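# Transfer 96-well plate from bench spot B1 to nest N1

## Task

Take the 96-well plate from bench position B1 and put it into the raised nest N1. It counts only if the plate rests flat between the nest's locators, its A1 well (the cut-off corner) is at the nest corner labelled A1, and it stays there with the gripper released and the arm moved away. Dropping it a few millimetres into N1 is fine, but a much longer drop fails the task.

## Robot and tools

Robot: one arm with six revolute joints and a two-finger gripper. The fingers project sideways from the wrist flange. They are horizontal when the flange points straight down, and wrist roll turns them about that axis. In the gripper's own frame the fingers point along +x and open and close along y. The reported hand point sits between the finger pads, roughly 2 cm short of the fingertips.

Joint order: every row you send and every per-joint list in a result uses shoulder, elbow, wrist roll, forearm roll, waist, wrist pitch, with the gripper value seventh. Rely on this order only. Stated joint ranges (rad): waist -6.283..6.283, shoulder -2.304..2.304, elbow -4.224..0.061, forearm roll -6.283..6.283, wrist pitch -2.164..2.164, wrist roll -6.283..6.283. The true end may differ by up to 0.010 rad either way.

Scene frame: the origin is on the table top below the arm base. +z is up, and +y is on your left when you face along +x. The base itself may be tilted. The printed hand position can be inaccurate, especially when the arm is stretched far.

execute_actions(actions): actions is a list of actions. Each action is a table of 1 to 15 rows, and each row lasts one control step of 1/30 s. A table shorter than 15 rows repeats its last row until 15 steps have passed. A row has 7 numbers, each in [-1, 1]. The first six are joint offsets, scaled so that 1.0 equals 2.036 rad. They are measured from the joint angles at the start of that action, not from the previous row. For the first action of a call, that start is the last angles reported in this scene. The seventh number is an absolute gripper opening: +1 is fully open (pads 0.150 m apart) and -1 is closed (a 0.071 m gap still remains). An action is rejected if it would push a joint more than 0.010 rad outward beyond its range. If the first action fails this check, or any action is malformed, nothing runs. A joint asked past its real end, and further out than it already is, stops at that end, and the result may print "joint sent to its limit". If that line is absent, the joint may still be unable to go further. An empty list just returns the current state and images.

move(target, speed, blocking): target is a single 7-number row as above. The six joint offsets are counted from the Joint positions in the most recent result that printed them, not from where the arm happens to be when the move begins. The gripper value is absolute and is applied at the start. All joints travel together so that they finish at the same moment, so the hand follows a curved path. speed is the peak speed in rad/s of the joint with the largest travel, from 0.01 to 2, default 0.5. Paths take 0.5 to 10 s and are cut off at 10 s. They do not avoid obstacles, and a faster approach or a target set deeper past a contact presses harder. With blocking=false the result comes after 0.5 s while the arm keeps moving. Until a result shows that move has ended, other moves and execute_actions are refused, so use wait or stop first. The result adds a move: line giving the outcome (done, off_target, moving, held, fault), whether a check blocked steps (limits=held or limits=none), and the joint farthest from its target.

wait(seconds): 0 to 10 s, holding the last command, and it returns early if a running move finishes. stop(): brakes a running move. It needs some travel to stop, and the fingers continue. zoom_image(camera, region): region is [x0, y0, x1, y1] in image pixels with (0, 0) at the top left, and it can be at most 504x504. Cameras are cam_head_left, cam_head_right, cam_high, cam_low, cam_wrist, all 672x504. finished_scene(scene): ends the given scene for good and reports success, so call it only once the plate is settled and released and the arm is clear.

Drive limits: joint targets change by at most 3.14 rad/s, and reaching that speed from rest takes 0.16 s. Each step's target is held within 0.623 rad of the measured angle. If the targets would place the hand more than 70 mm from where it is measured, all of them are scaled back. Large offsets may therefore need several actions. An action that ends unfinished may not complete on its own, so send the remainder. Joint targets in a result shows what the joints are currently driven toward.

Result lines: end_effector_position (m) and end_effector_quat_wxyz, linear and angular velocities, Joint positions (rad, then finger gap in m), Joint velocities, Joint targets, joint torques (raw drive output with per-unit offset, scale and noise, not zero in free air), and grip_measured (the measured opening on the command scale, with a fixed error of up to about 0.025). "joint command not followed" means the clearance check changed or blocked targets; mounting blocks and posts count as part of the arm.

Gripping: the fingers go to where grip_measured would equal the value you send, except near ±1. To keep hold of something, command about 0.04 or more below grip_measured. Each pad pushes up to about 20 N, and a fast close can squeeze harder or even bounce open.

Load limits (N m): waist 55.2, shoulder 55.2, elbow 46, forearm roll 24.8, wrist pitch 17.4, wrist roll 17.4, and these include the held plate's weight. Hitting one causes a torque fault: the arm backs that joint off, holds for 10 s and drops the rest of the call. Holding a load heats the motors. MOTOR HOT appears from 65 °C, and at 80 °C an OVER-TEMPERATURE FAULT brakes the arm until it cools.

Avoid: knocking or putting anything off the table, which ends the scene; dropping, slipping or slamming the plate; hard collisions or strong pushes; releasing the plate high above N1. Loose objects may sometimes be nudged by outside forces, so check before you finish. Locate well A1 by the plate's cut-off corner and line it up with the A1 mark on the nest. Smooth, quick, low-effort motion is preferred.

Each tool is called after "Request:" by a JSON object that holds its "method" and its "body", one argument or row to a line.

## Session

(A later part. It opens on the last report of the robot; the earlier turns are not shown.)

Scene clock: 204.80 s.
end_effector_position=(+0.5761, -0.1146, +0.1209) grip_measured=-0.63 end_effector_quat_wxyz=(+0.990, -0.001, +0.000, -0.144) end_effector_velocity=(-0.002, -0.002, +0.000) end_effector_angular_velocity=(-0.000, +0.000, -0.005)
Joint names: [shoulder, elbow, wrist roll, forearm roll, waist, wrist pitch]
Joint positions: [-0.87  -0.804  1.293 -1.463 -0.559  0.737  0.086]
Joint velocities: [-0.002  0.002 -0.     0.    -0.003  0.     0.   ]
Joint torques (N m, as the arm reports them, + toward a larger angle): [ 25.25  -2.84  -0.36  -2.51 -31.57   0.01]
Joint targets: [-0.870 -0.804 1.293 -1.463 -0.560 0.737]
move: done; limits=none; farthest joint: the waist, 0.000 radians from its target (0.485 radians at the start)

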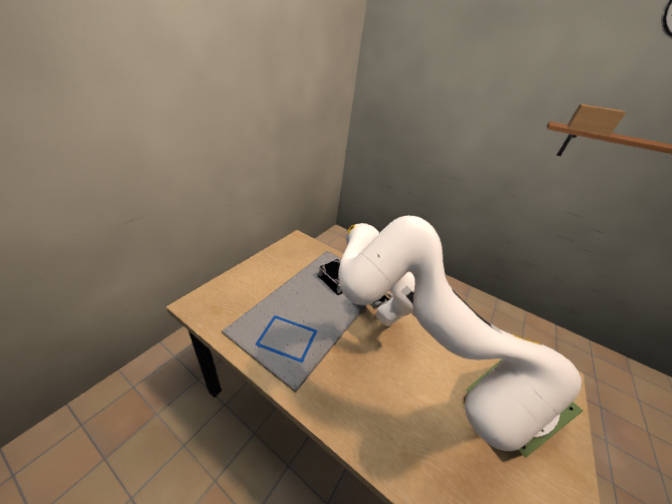

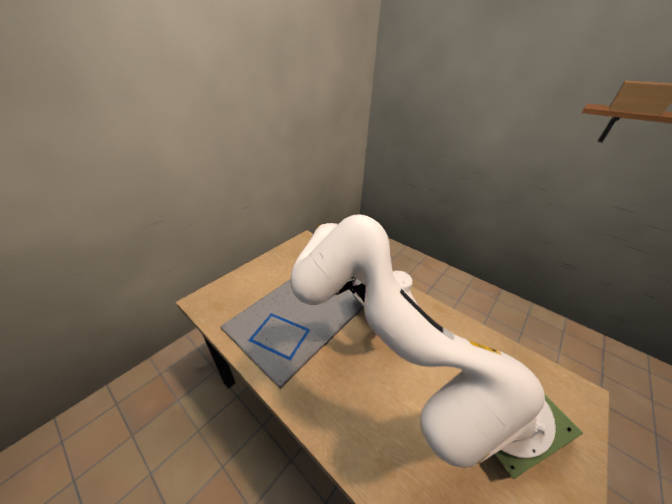

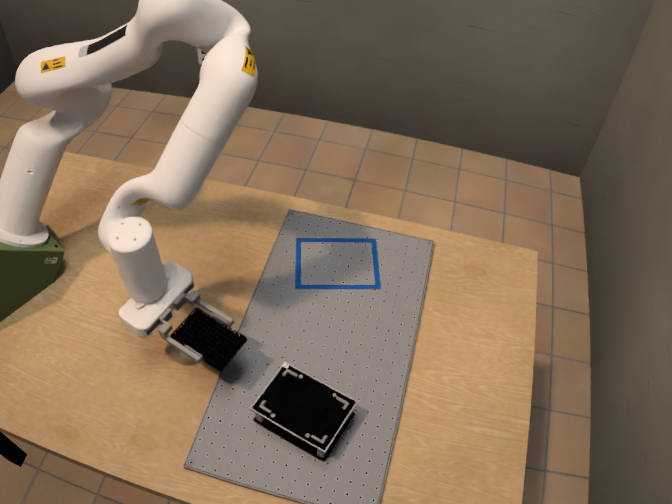

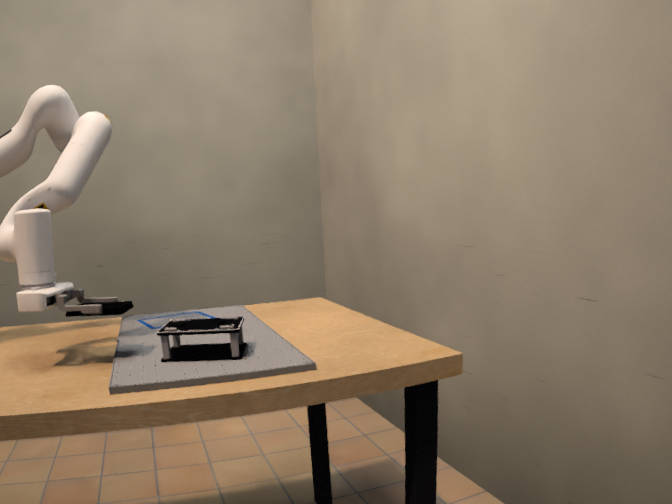

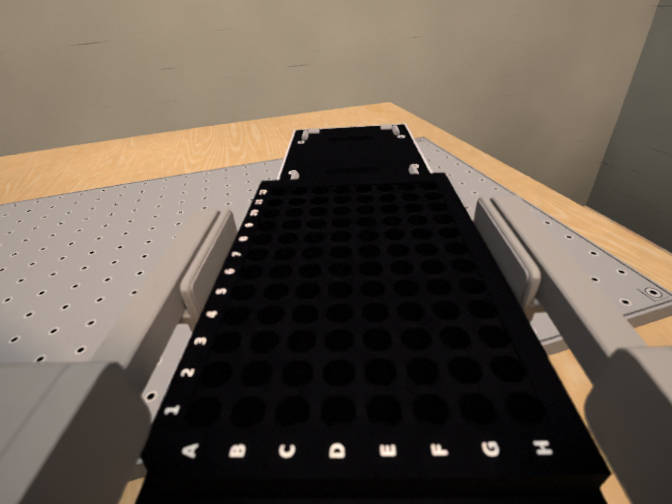

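Request:
{"method": "move", "body": {
  "target": [-0.0622, -0.1761, 0.1605, -0.1075, 0.0189, -0.0008, -0.82],
  "speed": 0.3
}}

Request:
{"method": "zoom_image", "body": {
  "camera": "cam_wrist",
  "region": [240, 120, 360, 200]
}}

Request:
{"method": "zoom_image", "body": {
  "camera": "cam_wrist",
  "region": [350, 115, 470, 195]
}}

Request:
{"method": "zoom_image", "body": {
  "camera": "cam_low",
  "region": [90, 280, 260, 370]
}}

Scene clock: 250.13 s.
end_effector_position=(+0.6966, -0.1516, +0.1039) grip_measured=-0.63 end_effector_quat_wxyz=(+0.991, -0.001, +0.000, -0.135) end_effector_velocity=(+0.001, -0.000, -0.000) end_effector_angular_velocity=(-0.000, +0.000, -0.000)
Joint names: [shoulder, elbow, wrist roll, forearm roll, waist, wrist pitch]
Joint positions: [-0.996 -1.162  1.62  -1.682 -0.521  0.736  0.086]
Joint velocities: [-0.001 -0.003  0.002 -0.001  0.    -0.     0.   ]
Joint torques (N m, as the arm reports them, + toward a larger angle): [ 31.59  -5.89  -0.43  -2.54 -37.45  -0.21]
Joint targets: [-0.996 -1.163 1.620 -1.682 -0.521 0.736]
move: done; limits=none; farthest joint: the waist, 0.000 radians from its target (0.039 radians at the start)

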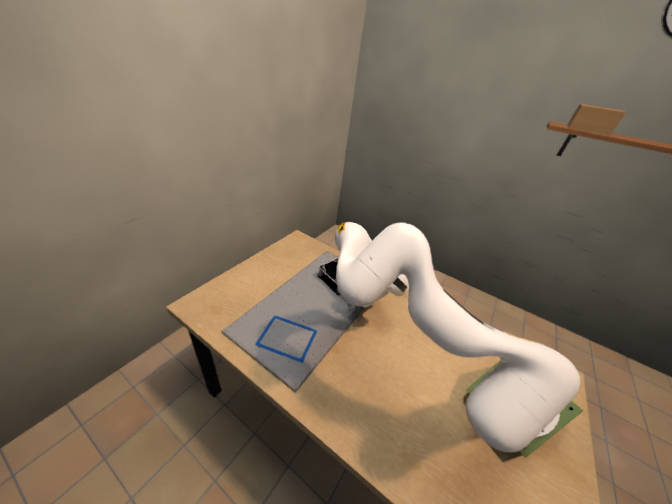

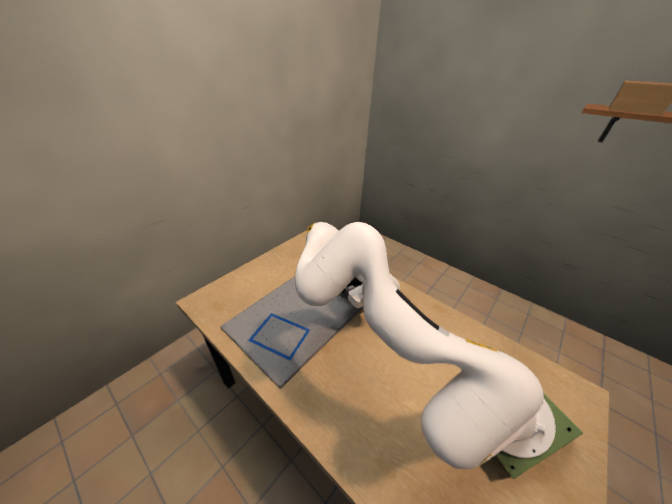

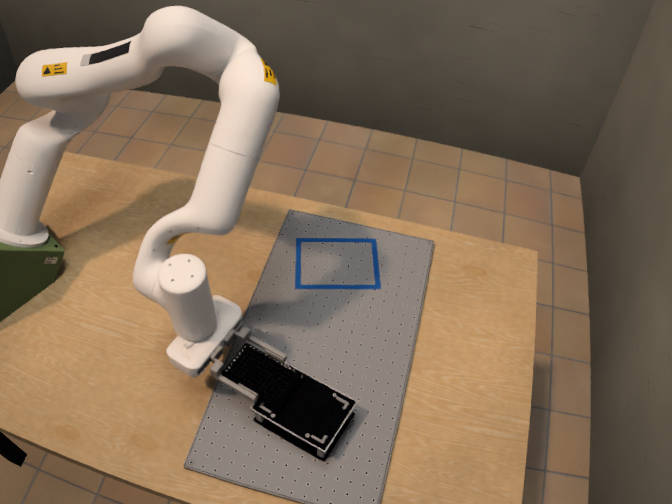

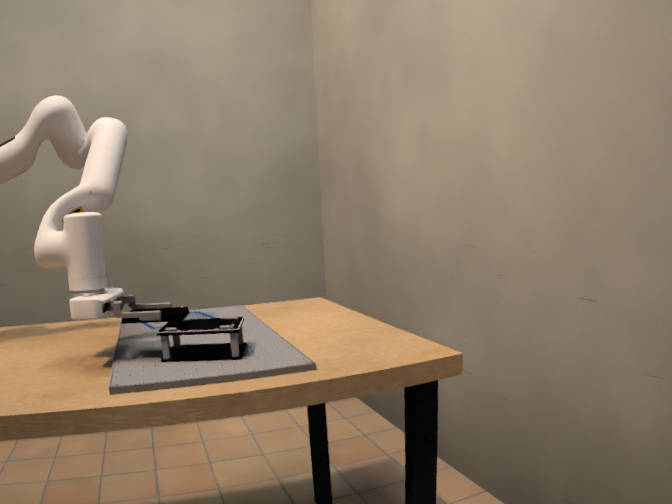

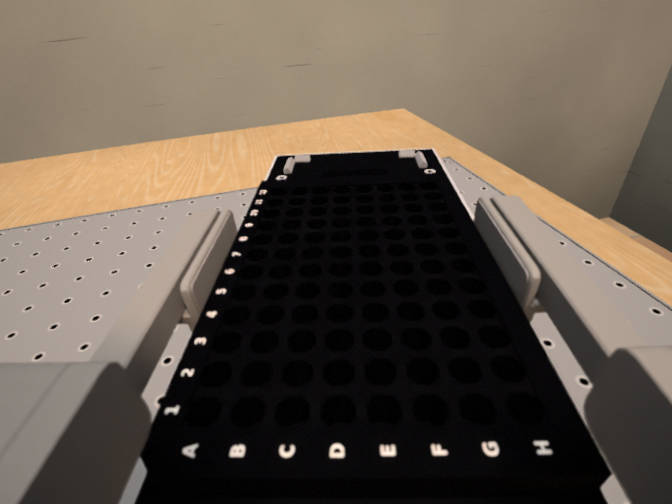

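Region (240, 120, 360, 200) of cam_wrist's 672x504 image, scaled by 4.200, with more detail than that image has.

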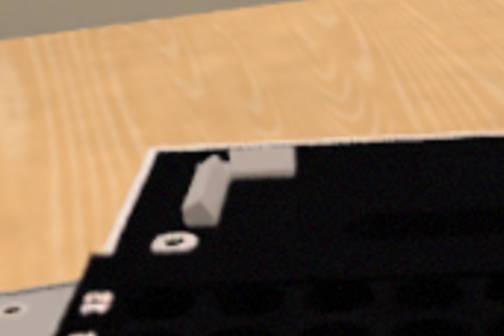

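Region (350, 115, 470, 195) of cam_wrist's 672x504 image, scaled by 4.200, with more detail than that image has.

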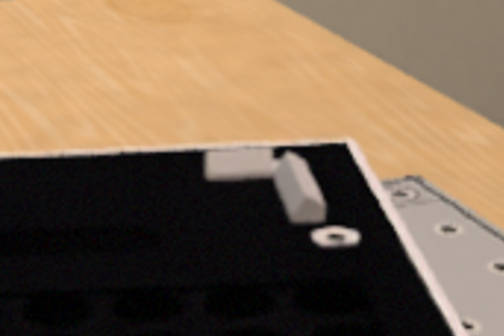

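Region (90, 280, 260, 370) of cam_low's 672x504 image, scaled by 2.965, with more detail than that image has; it fills the top 267 rows of this view, and the rest is white.

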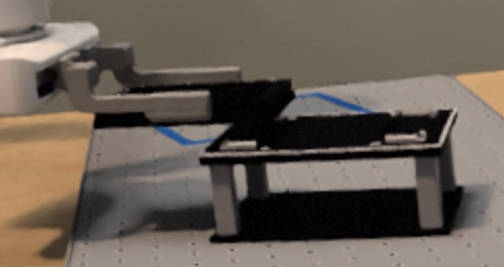

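Request:
{"method": "move", "body": {
  "target": [-0.0607, -0.1582, 0.1398, -0.0959, 0.0064, 0.0186, -0.82],
  "speed": 0.25
}}

Request:
{"method": "zoom_image", "body": {
  "camera": "cam_high",
  "region": [240, 340, 370, 470]
}}

Request:
{"method": "zoom_image", "body": {
  "camera": "cam_low",
  "region": [130, 290, 260, 370]
}}

Scene clock: 279.40 s.
end_effector_position=(+0.7904, -0.1796, +0.1002) grip_measured=-0.63 end_effector_quat_wxyz=(+0.991, -0.001, -0.000, -0.135) end_effector_velocity=(+0.001, +0.000, +0.000) end_effector_angular_velocity=(-0.000, -0.000, +0.001)
Joint names: [shoulder, elbow, wrist roll, forearm roll, waist, wrist pitch]
Joint positions: [-1.12  -1.484  1.904 -1.877 -0.508  0.774  0.086]
Joint velocities: [-0.    -0.002  0.001 -0.001  0.    -0.    -0.   ]
Joint torques (N m, as the arm reports them, + toward a larger angle): [ 35.36  -8.25  -0.49  -2.34 -41.95  -0.36]
Joint targets: [-1.120 -1.484 1.904 -1.877 -0.508 0.774]
move: done; limits=none; farthest joint: the wrist roll, 0.001 radians from its target (0.285 radians at the start)

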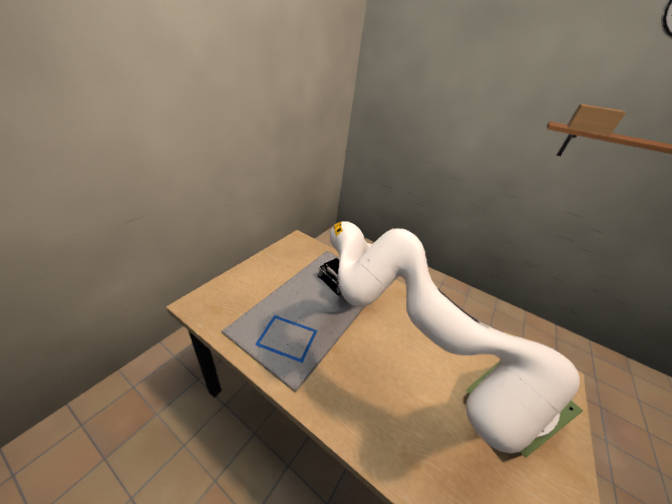

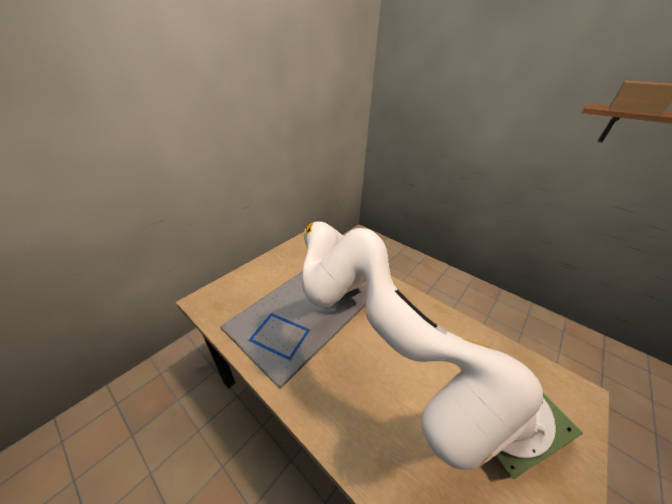

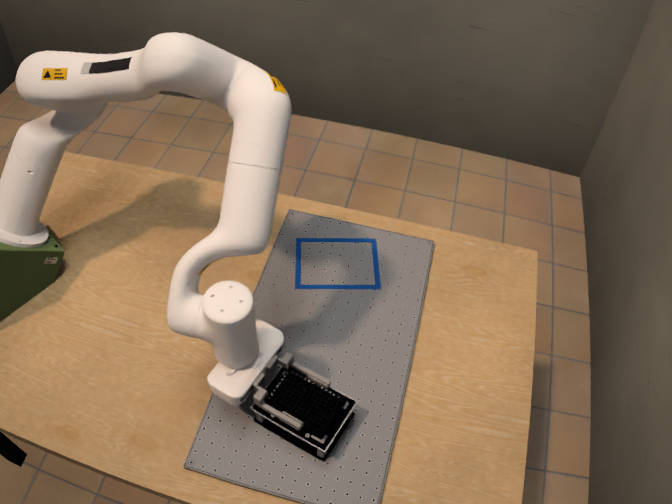

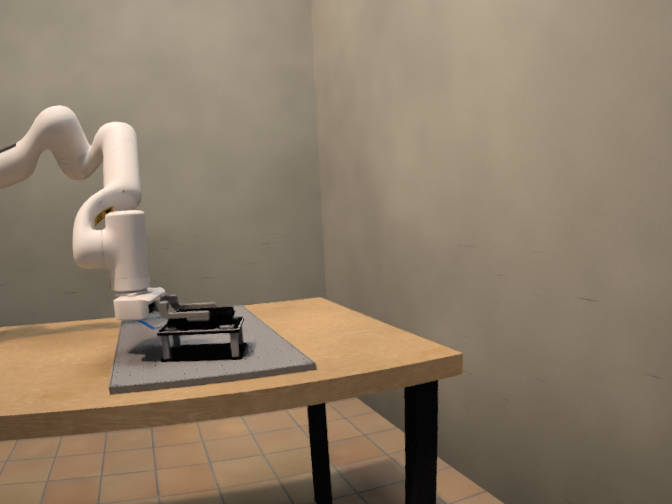

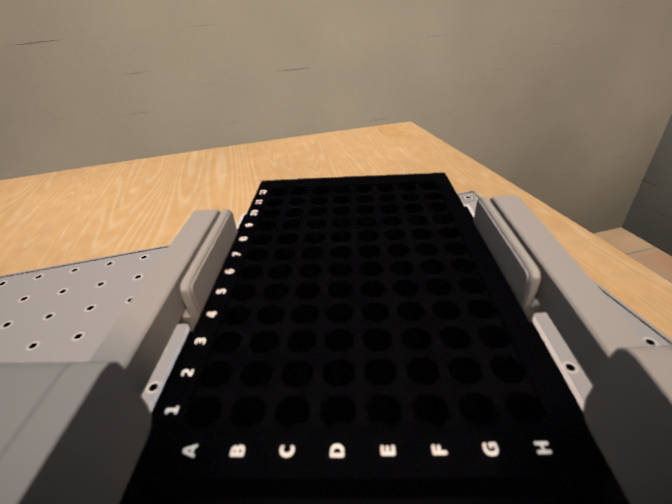

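Region (240, 340, 370, 470) of cam_high's 672x504 image, scaled by 3.877, with more detail than that image has.

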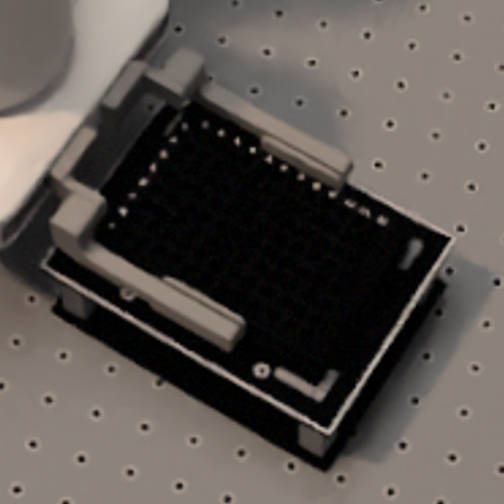

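Region (130, 290, 260, 370) of cam_low's 672x504 image, scaled by 3.877, with more detail than that image has; it fills the top 310 rows of this view, and the rest is white.

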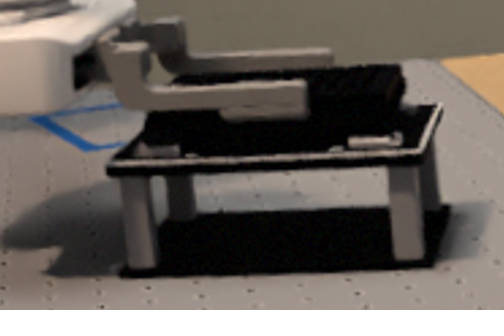

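Request:
{"method": "zoom_image", "body": {
  "camera": "cam_wrist",
  "region": [120, 190, 280, 430]
}}

Request:
{"method": "zoom_image", "body": {
  "camera": "cam_wrist",
  "region": [440, 180, 600, 420]
}}

Region (120, 190, 280, 430) of cam_wrist's 672x504 image, scaled by 2.100, with more detail than that image has.

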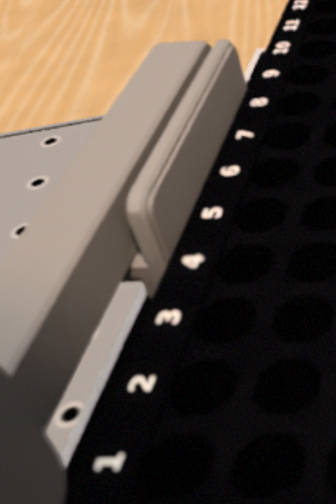

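Region (440, 180, 600, 420) of cam_wrist's 672x504 image, scaled by 2.100, with more detail than that image has.

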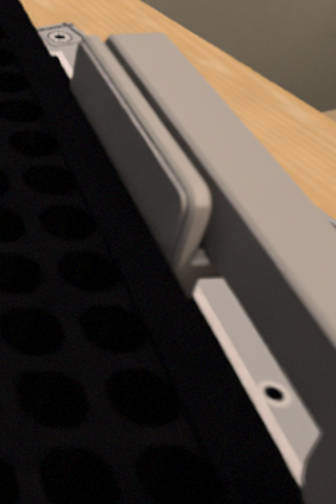

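Request:
{"method": "move", "body": {
  "target": [-0.0066, -0.0041, -0.0029, 0.0057, 0.0038, -0.0021, -0.82],
  "speed": 0.02
}}

Request:
{"method": "zoom_image", "body": {
  "camera": "cam_high",
  "region": [240, 340, 370, 470]
}}

Request:
{"method": "zoom_image", "body": {
  "camera": "cam_low",
  "region": [150, 300, 250, 345]
}}

Scene clock: 297.93 s.
end_effector_position=(+0.7903, -0.1801, +0.0924) grip_measured=-0.63 end_effector_quat_wxyz=(+0.991, -0.001, -0.000, -0.135) end_effector_velocity=(+0.000, +0.000, -0.001) end_effector_angular_velocity=(-0.001, -0.001, +0.001)
Joint names: [shoulder, elbow, wrist roll, forearm roll, waist, wrist pitch]
Joint positions: [-1.133 -1.492  1.898 -1.866 -0.5    0.769  0.086]
Joint velocities: [-0.001 -0.002 -0.001  0.002  0.001 -0.001  0.   ]
Joint torques (N m, as the arm reports them, + toward a larger angle): [ 36.24  -8.18  -0.48  -2.71 -41.6   -0.27]
Joint targets: [-1.133 -1.493 1.898 -1.865 -0.500 0.769]
move: done; limits=none; farthest joint: the waist, 0.000 radians from its target (0.008 radians at the start)

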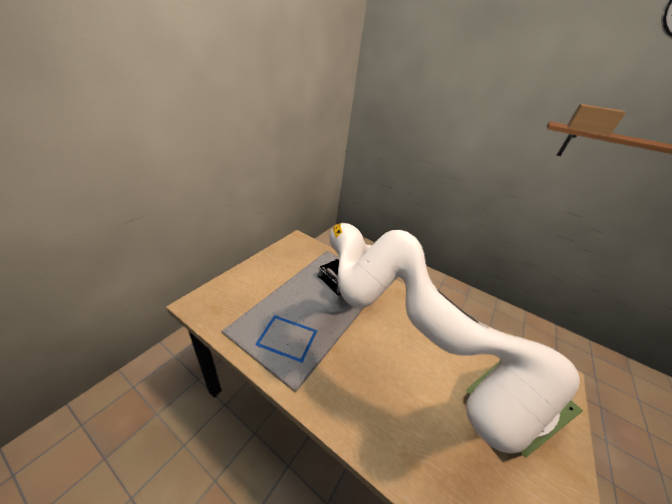

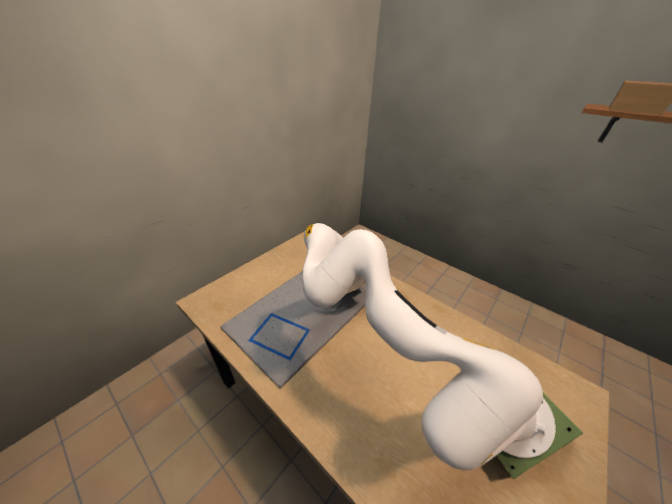

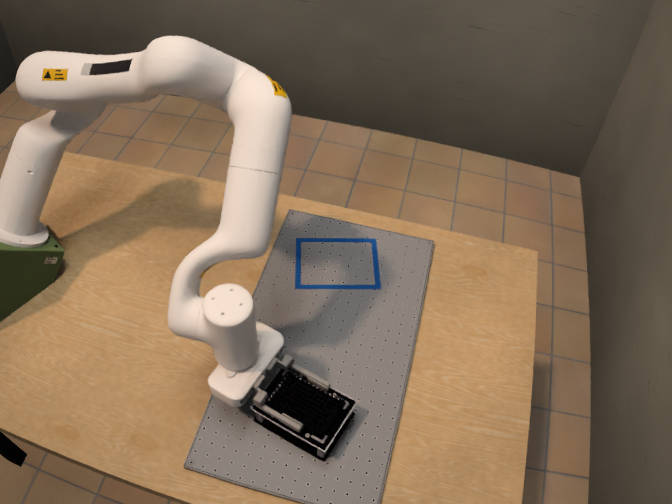

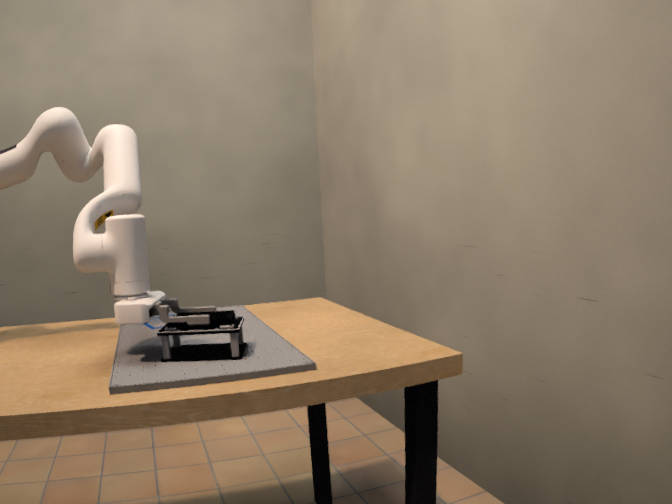

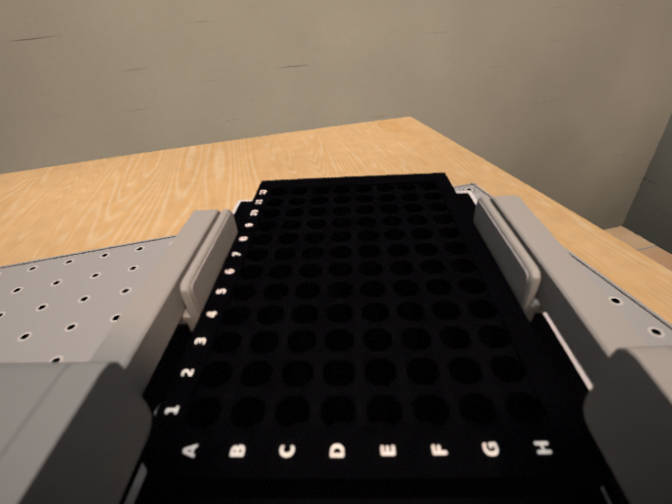

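Region (240, 340, 370, 470) of cam_high's 672x504 image, scaled by 3.877, with more detail than that image has.

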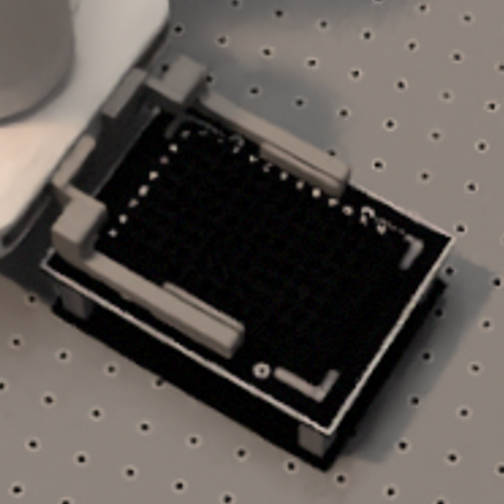

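Region (150, 300, 250, 345) of cam_low's 672x504 image, scaled by 5.040, with more detail than that image has; it fills the top 227 rows of this view, and the rest is white.

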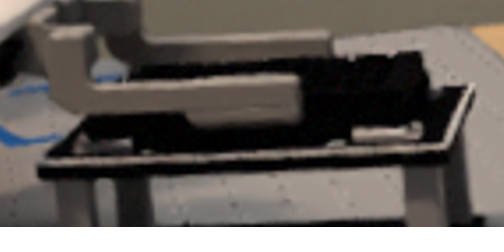

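Request:
{"method": "zoom_image", "body": {
  "camera": "cam_wrist",
  "region": [220, 165, 500, 225]
}}

Request:
{"method": "zoom_image", "body": {
  "camera": "cam_wrist",
  "region": [120, 300, 624, 504]
}}

Region (220, 165, 500, 225) of cam_wrist's 672x504 image, scaled by 1.800, with more detail than that image has; it fills the top 108 rows of this view, and the rest is white.

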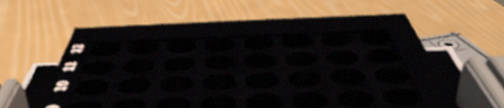

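Region (120, 300, 624, 504) of cam_wrist's 672x504 image, scaled by 1.000; it fills the top 204 rows of this view, and the rest is white.

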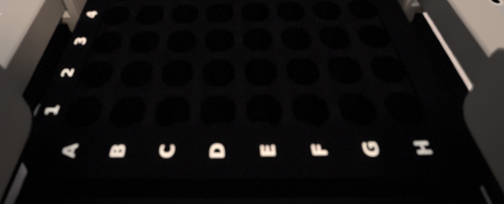

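Request:
{"method": "zoom_image", "body": {
  "camera": "cam_high",
  "region": [295, 385, 365, 455]
}}

Request:
{"method": "zoom_image", "body": {
  "camera": "cam_high",
  "region": [250, 350, 320, 420]
}}

Region (295, 385, 365, 455) of cam_high's 672x504 image, scaled by 7.200, with more detail than that image has.

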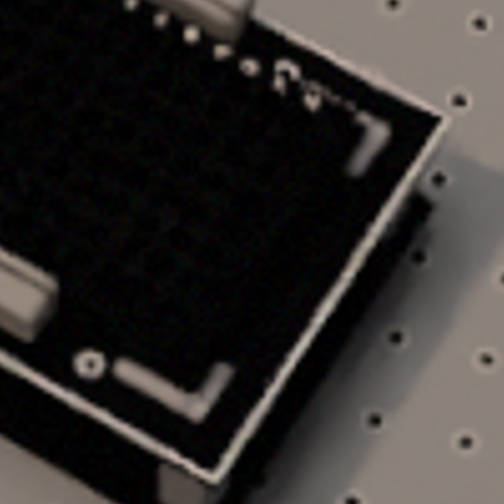

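Region (250, 350, 320, 420) of cam_high's 672x504 image, scaled by 7.200, with more detail than that image has.

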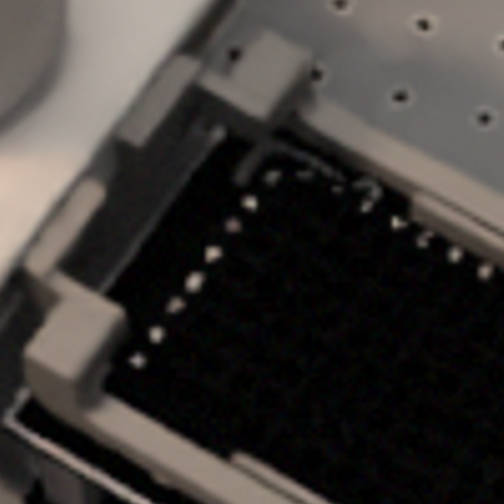

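Request:
{"method": "move", "body": {
  "target": [-0.00075, 0.00113, -0.00246, 0.0027, 0.00098, -0.00088, -0.82],
  "speed": 0.01
}}

Request:
{"method": "zoom_image", "body": {
  "camera": "cam_low",
  "region": [150, 300, 250, 345]
}}

Scene clock: 332.53 s.
end_effector_position=(+0.7892, -0.1798, +0.0904) grip_measured=-0.63 end_effector_quat_wxyz=(+0.991, -0.001, -0.000, -0.135) end_effector_velocity=(-0.000, +0.000, -0.001) end_effector_angular_velocity=(+0.000, -0.000, +0.001)
Joint names: [shoulder, elbow, wrist roll, forearm roll, waist, wrist pitch]
Joint positions: [-1.134 -1.49   1.893 -1.86  -0.498  0.768  0.086]
Joint velocities: [-0.     0.001 -0.002  0.002  0.001 -0.001 -0.   ]
Joint torques (N m, as the arm reports them, + toward a larger angle): [ 35.92  -7.82  -0.53  -2.79 -42.77  -0.33]
Joint targets: [-1.135 -1.490 1.893 -1.860 -0.498 0.768]
move: done; limits=none; farthest joint: the wrist pitch, 0.001 radians from its target (0.002 radians at the start)

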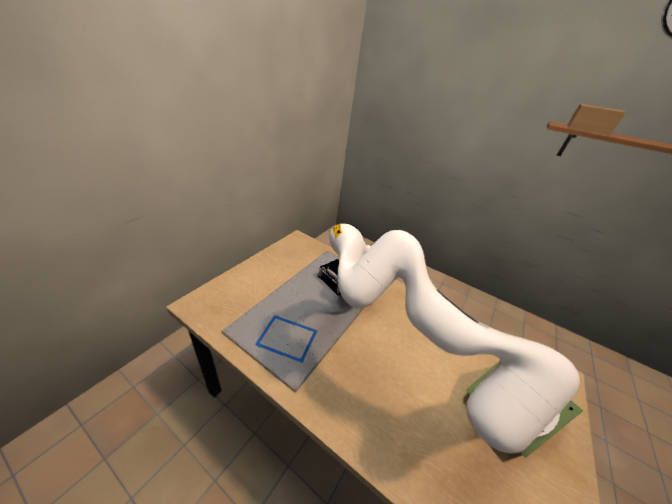

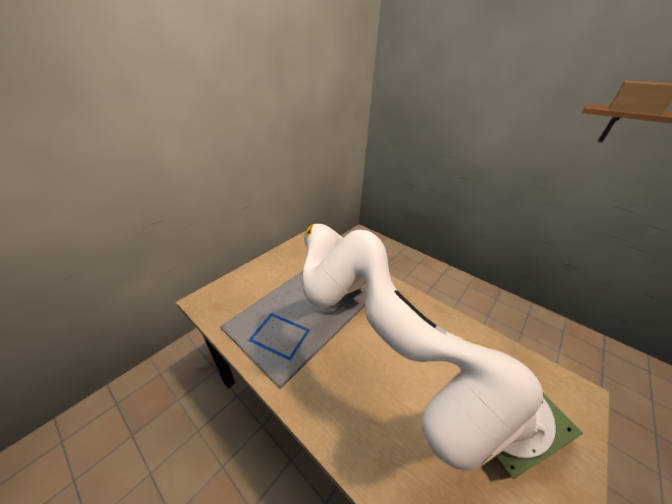

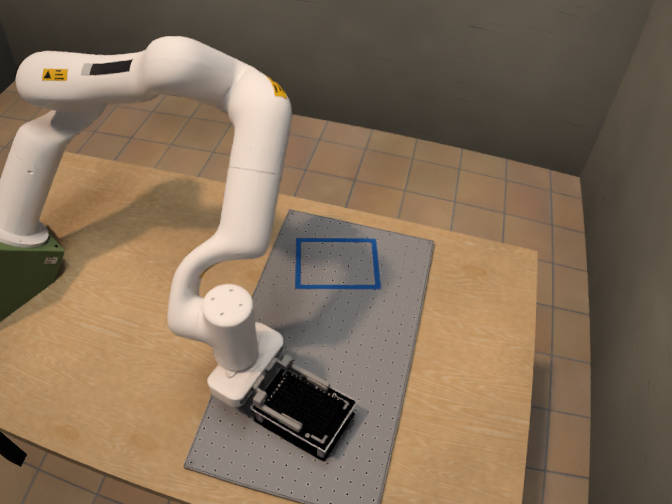

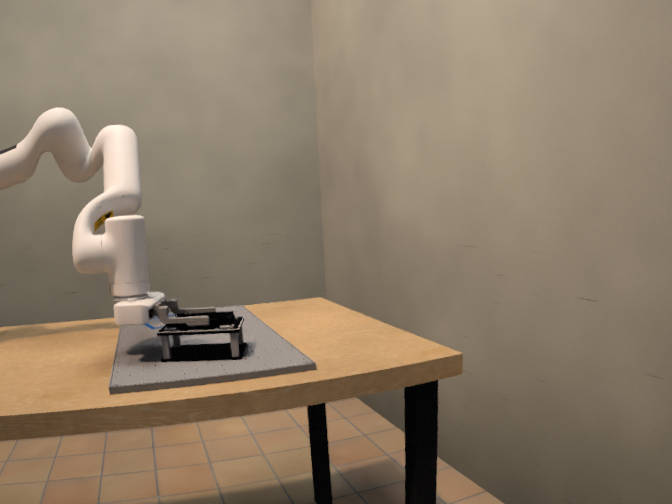

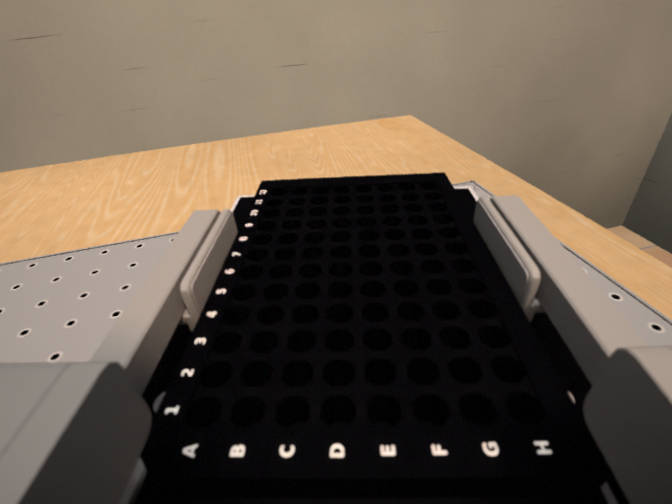

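Region (150, 300, 250, 345) of cam_low's 672x504 image, scaled by 5.040, with more detail than that image has; it fills the top 227 rows of this view, and the rest is white.

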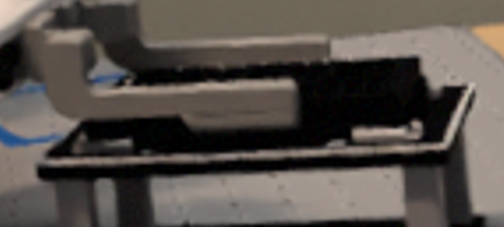

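Request:
{"method": "execute_actions", "body": {
  "actions": [
    [[-0.0002,-0.00012,-0.0001,0.0002,0.00012,-0.00006,-0.82],[-0.0002,-0.00012,-0.0001,0.0002,0.00012,-0.00006,-0.82],[-0.0004,-0.00024,-0.00016,0.00036,0.00024,-0.00012,-0.82],[-0.0004,-0.00024,-0.00016,0.00036,0.00024,-0.00012,-0.82],[-0.0006,-0.00036,-0.00024,0.00054,0.00036,-0.00018,-0.82],[-0.0006,-0.00036,-0.00024,0.00054,0.00036,-0.00018,-0.82],[-0.0008,-0.00048,-0.00032,0.00072,0.00048,-0.00024,-0.82],[-0.0008,-0.00048,-0.00032,0.00072,0.00048,-0.00024,-0.82],[-0.001,-0.0006,-0.0004,0.0009,0.0006,-0.0003,-0.82]],
    [[0,0,0,0,0,0,-0.7],[0,0,0,0,0,0,-0.66],[0,0,0,0,0,0,-0.64],[0,0,0,0,0,0,-0.62],[0,0,0,0,0,0,-0.6],[0,0,0,0,0,0,-0.57],[0,0,0,0,0,0,-0.54],[0,0,0,0,0,0,-0.5],[0,0,0,0,0,0,-0.45],[0,0,0,0,0,0,-0.4],[0,0,0,0,0,0,-0.35],[0,0,0,0,0,0,-0.3],[0,0,0,0,0,0,-0.25],[0,0,0,0,0,0,-0.2]]
  ]
}}

Scene clock: 342.00 s.
end_effector_position=(+0.7892, -0.1798, +0.0893) grip_measured=-0.28 end_effector_quat_wxyz=(+0.991, -0.001, -0.000, -0.135) end_effector_velocity=(+0.001, +0.001, +0.001) end_effector_angular_velocity=(-0.000, -0.001, +0.001)
Joint names: [shoulder, elbow, wrist roll, forearm roll, waist, wrist pitch]
Joint positions: [-1.136 -1.491  1.893 -1.859 -0.497  0.767  0.1  ]
Joint velocities: [ 0.001 -0.    -0.    -0.     0.     0.     0.039]
Joint torques (N m, as the arm reports them, + toward a larger angle): [ 36.76  -7.83  -0.43  -2.57 -42.55  -0.23]
Joint targets: [-1.136 -1.491 1.893 -1.859 -0.497 0.767]

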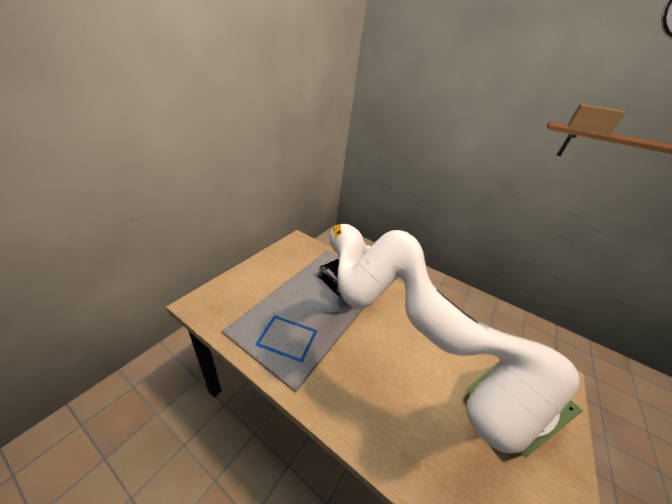

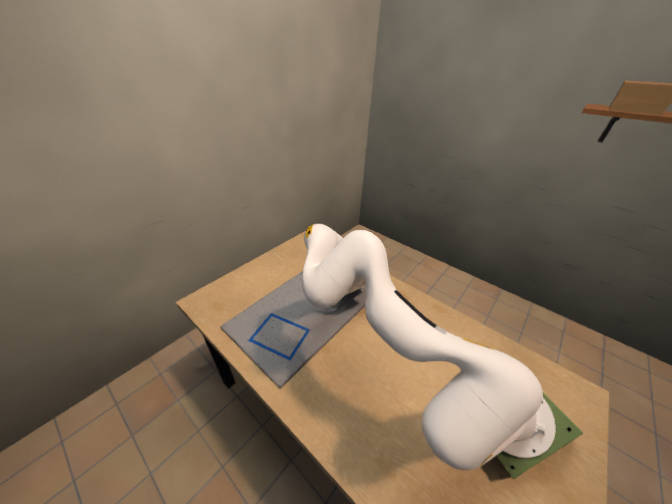

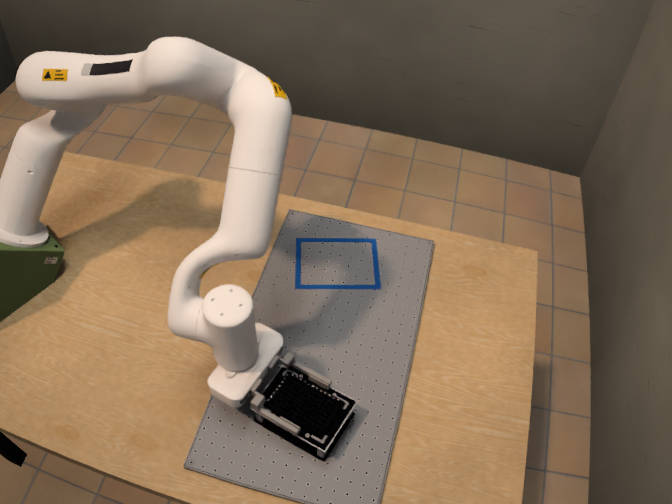

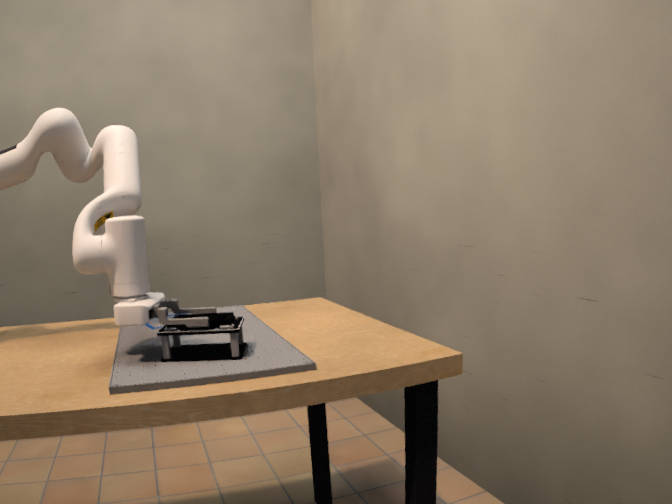

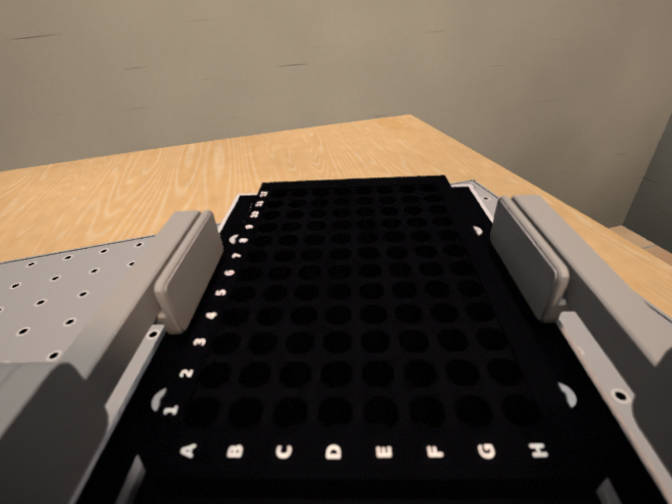

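Request:
{"method": "move", "body": {
  "target": [0.118, 0.19, -0.114, 0.043, -0.046, 0, 0.3],
  "speed": 0.35
}}

Request:
{"method": "zoom_image", "body": {
  "camera": "cam_low",
  "region": [150, 300, 250, 345]
}}

Request:
{"method": "zoom_image", "body": {
  "camera": "cam_wrist",
  "region": [180, 180, 540, 504]
}}

Scene clock: 349.27 s.
end_effector_position=(+0.6945, -0.1486, +0.1622) grip_measured=+0.30 end_effector_quat_wxyz=(+0.991, +0.004, -0.008, -0.134) end_effector_velocity=(-0.000, +0.001, +0.001) end_effector_angular_velocity=(+0.000, -0.001, +0.000)
Joint names: [shoulder, elbow, wrist roll, forearm roll, waist, wrist pitch]
Joint positions: [-0.896 -1.105  1.661 -1.771 -0.591  0.767  0.122]
Joint velocities: [ 0.002  0.003 -0.002  0.001 -0.001  0.     0.   ]
Joint torques (N m, as the arm reports them, + toward a larger angle): [ 29.28  -6.63  -0.41  -2.58 -35.79  -0.23]
Joint targets: [-0.896 -1.105 1.660 -1.771 -0.591 0.767]
move: done; limits=none; farthest joint: the shoulder, 0.001 radians from its target (0.240 radians at the start)

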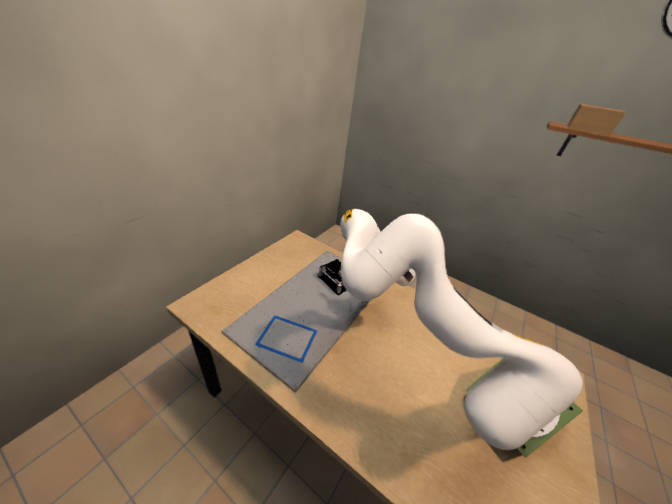

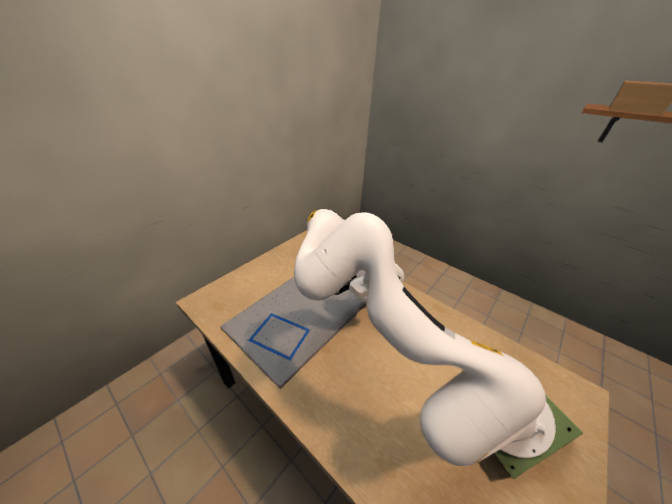

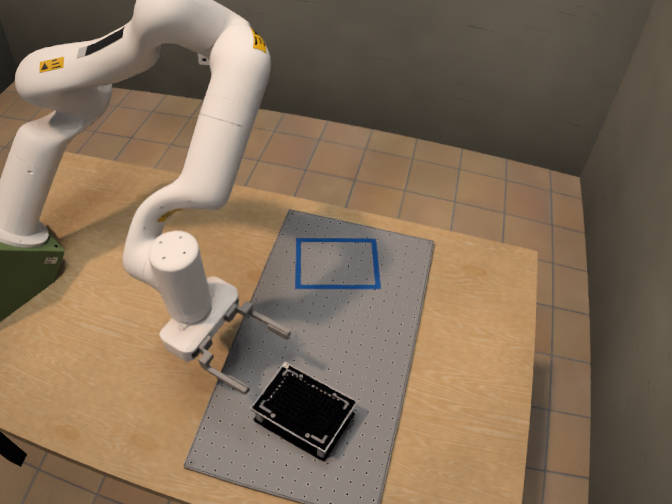

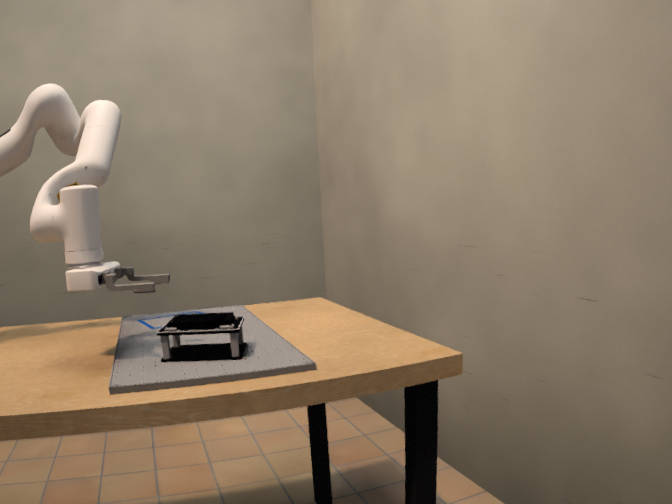

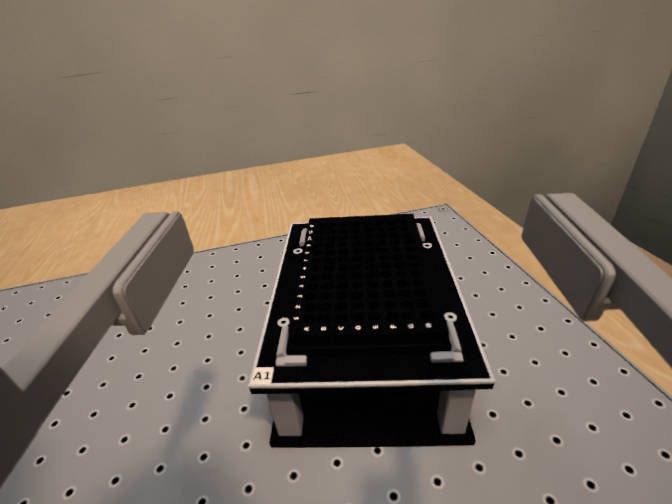

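Region (150, 300, 250, 345) of cam_low's 672x504 image, scaled by 5.040, with more detail than that image has; it fills the top 227 rows of this view, and the rest is white.

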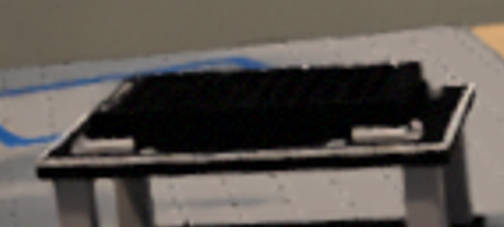

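Region (180, 180, 540, 504) of cam_wrist's 672x504 image, scaled by 1.400, with more detail than that image has; it fills the top 454 rows of this view, and the rest is white.

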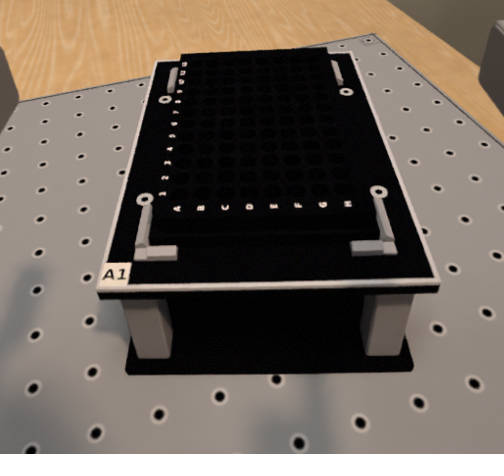

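Request:
{"method": "finished_scene", "body": {
  "scene": 1
}}

The scene is finished: the task was done.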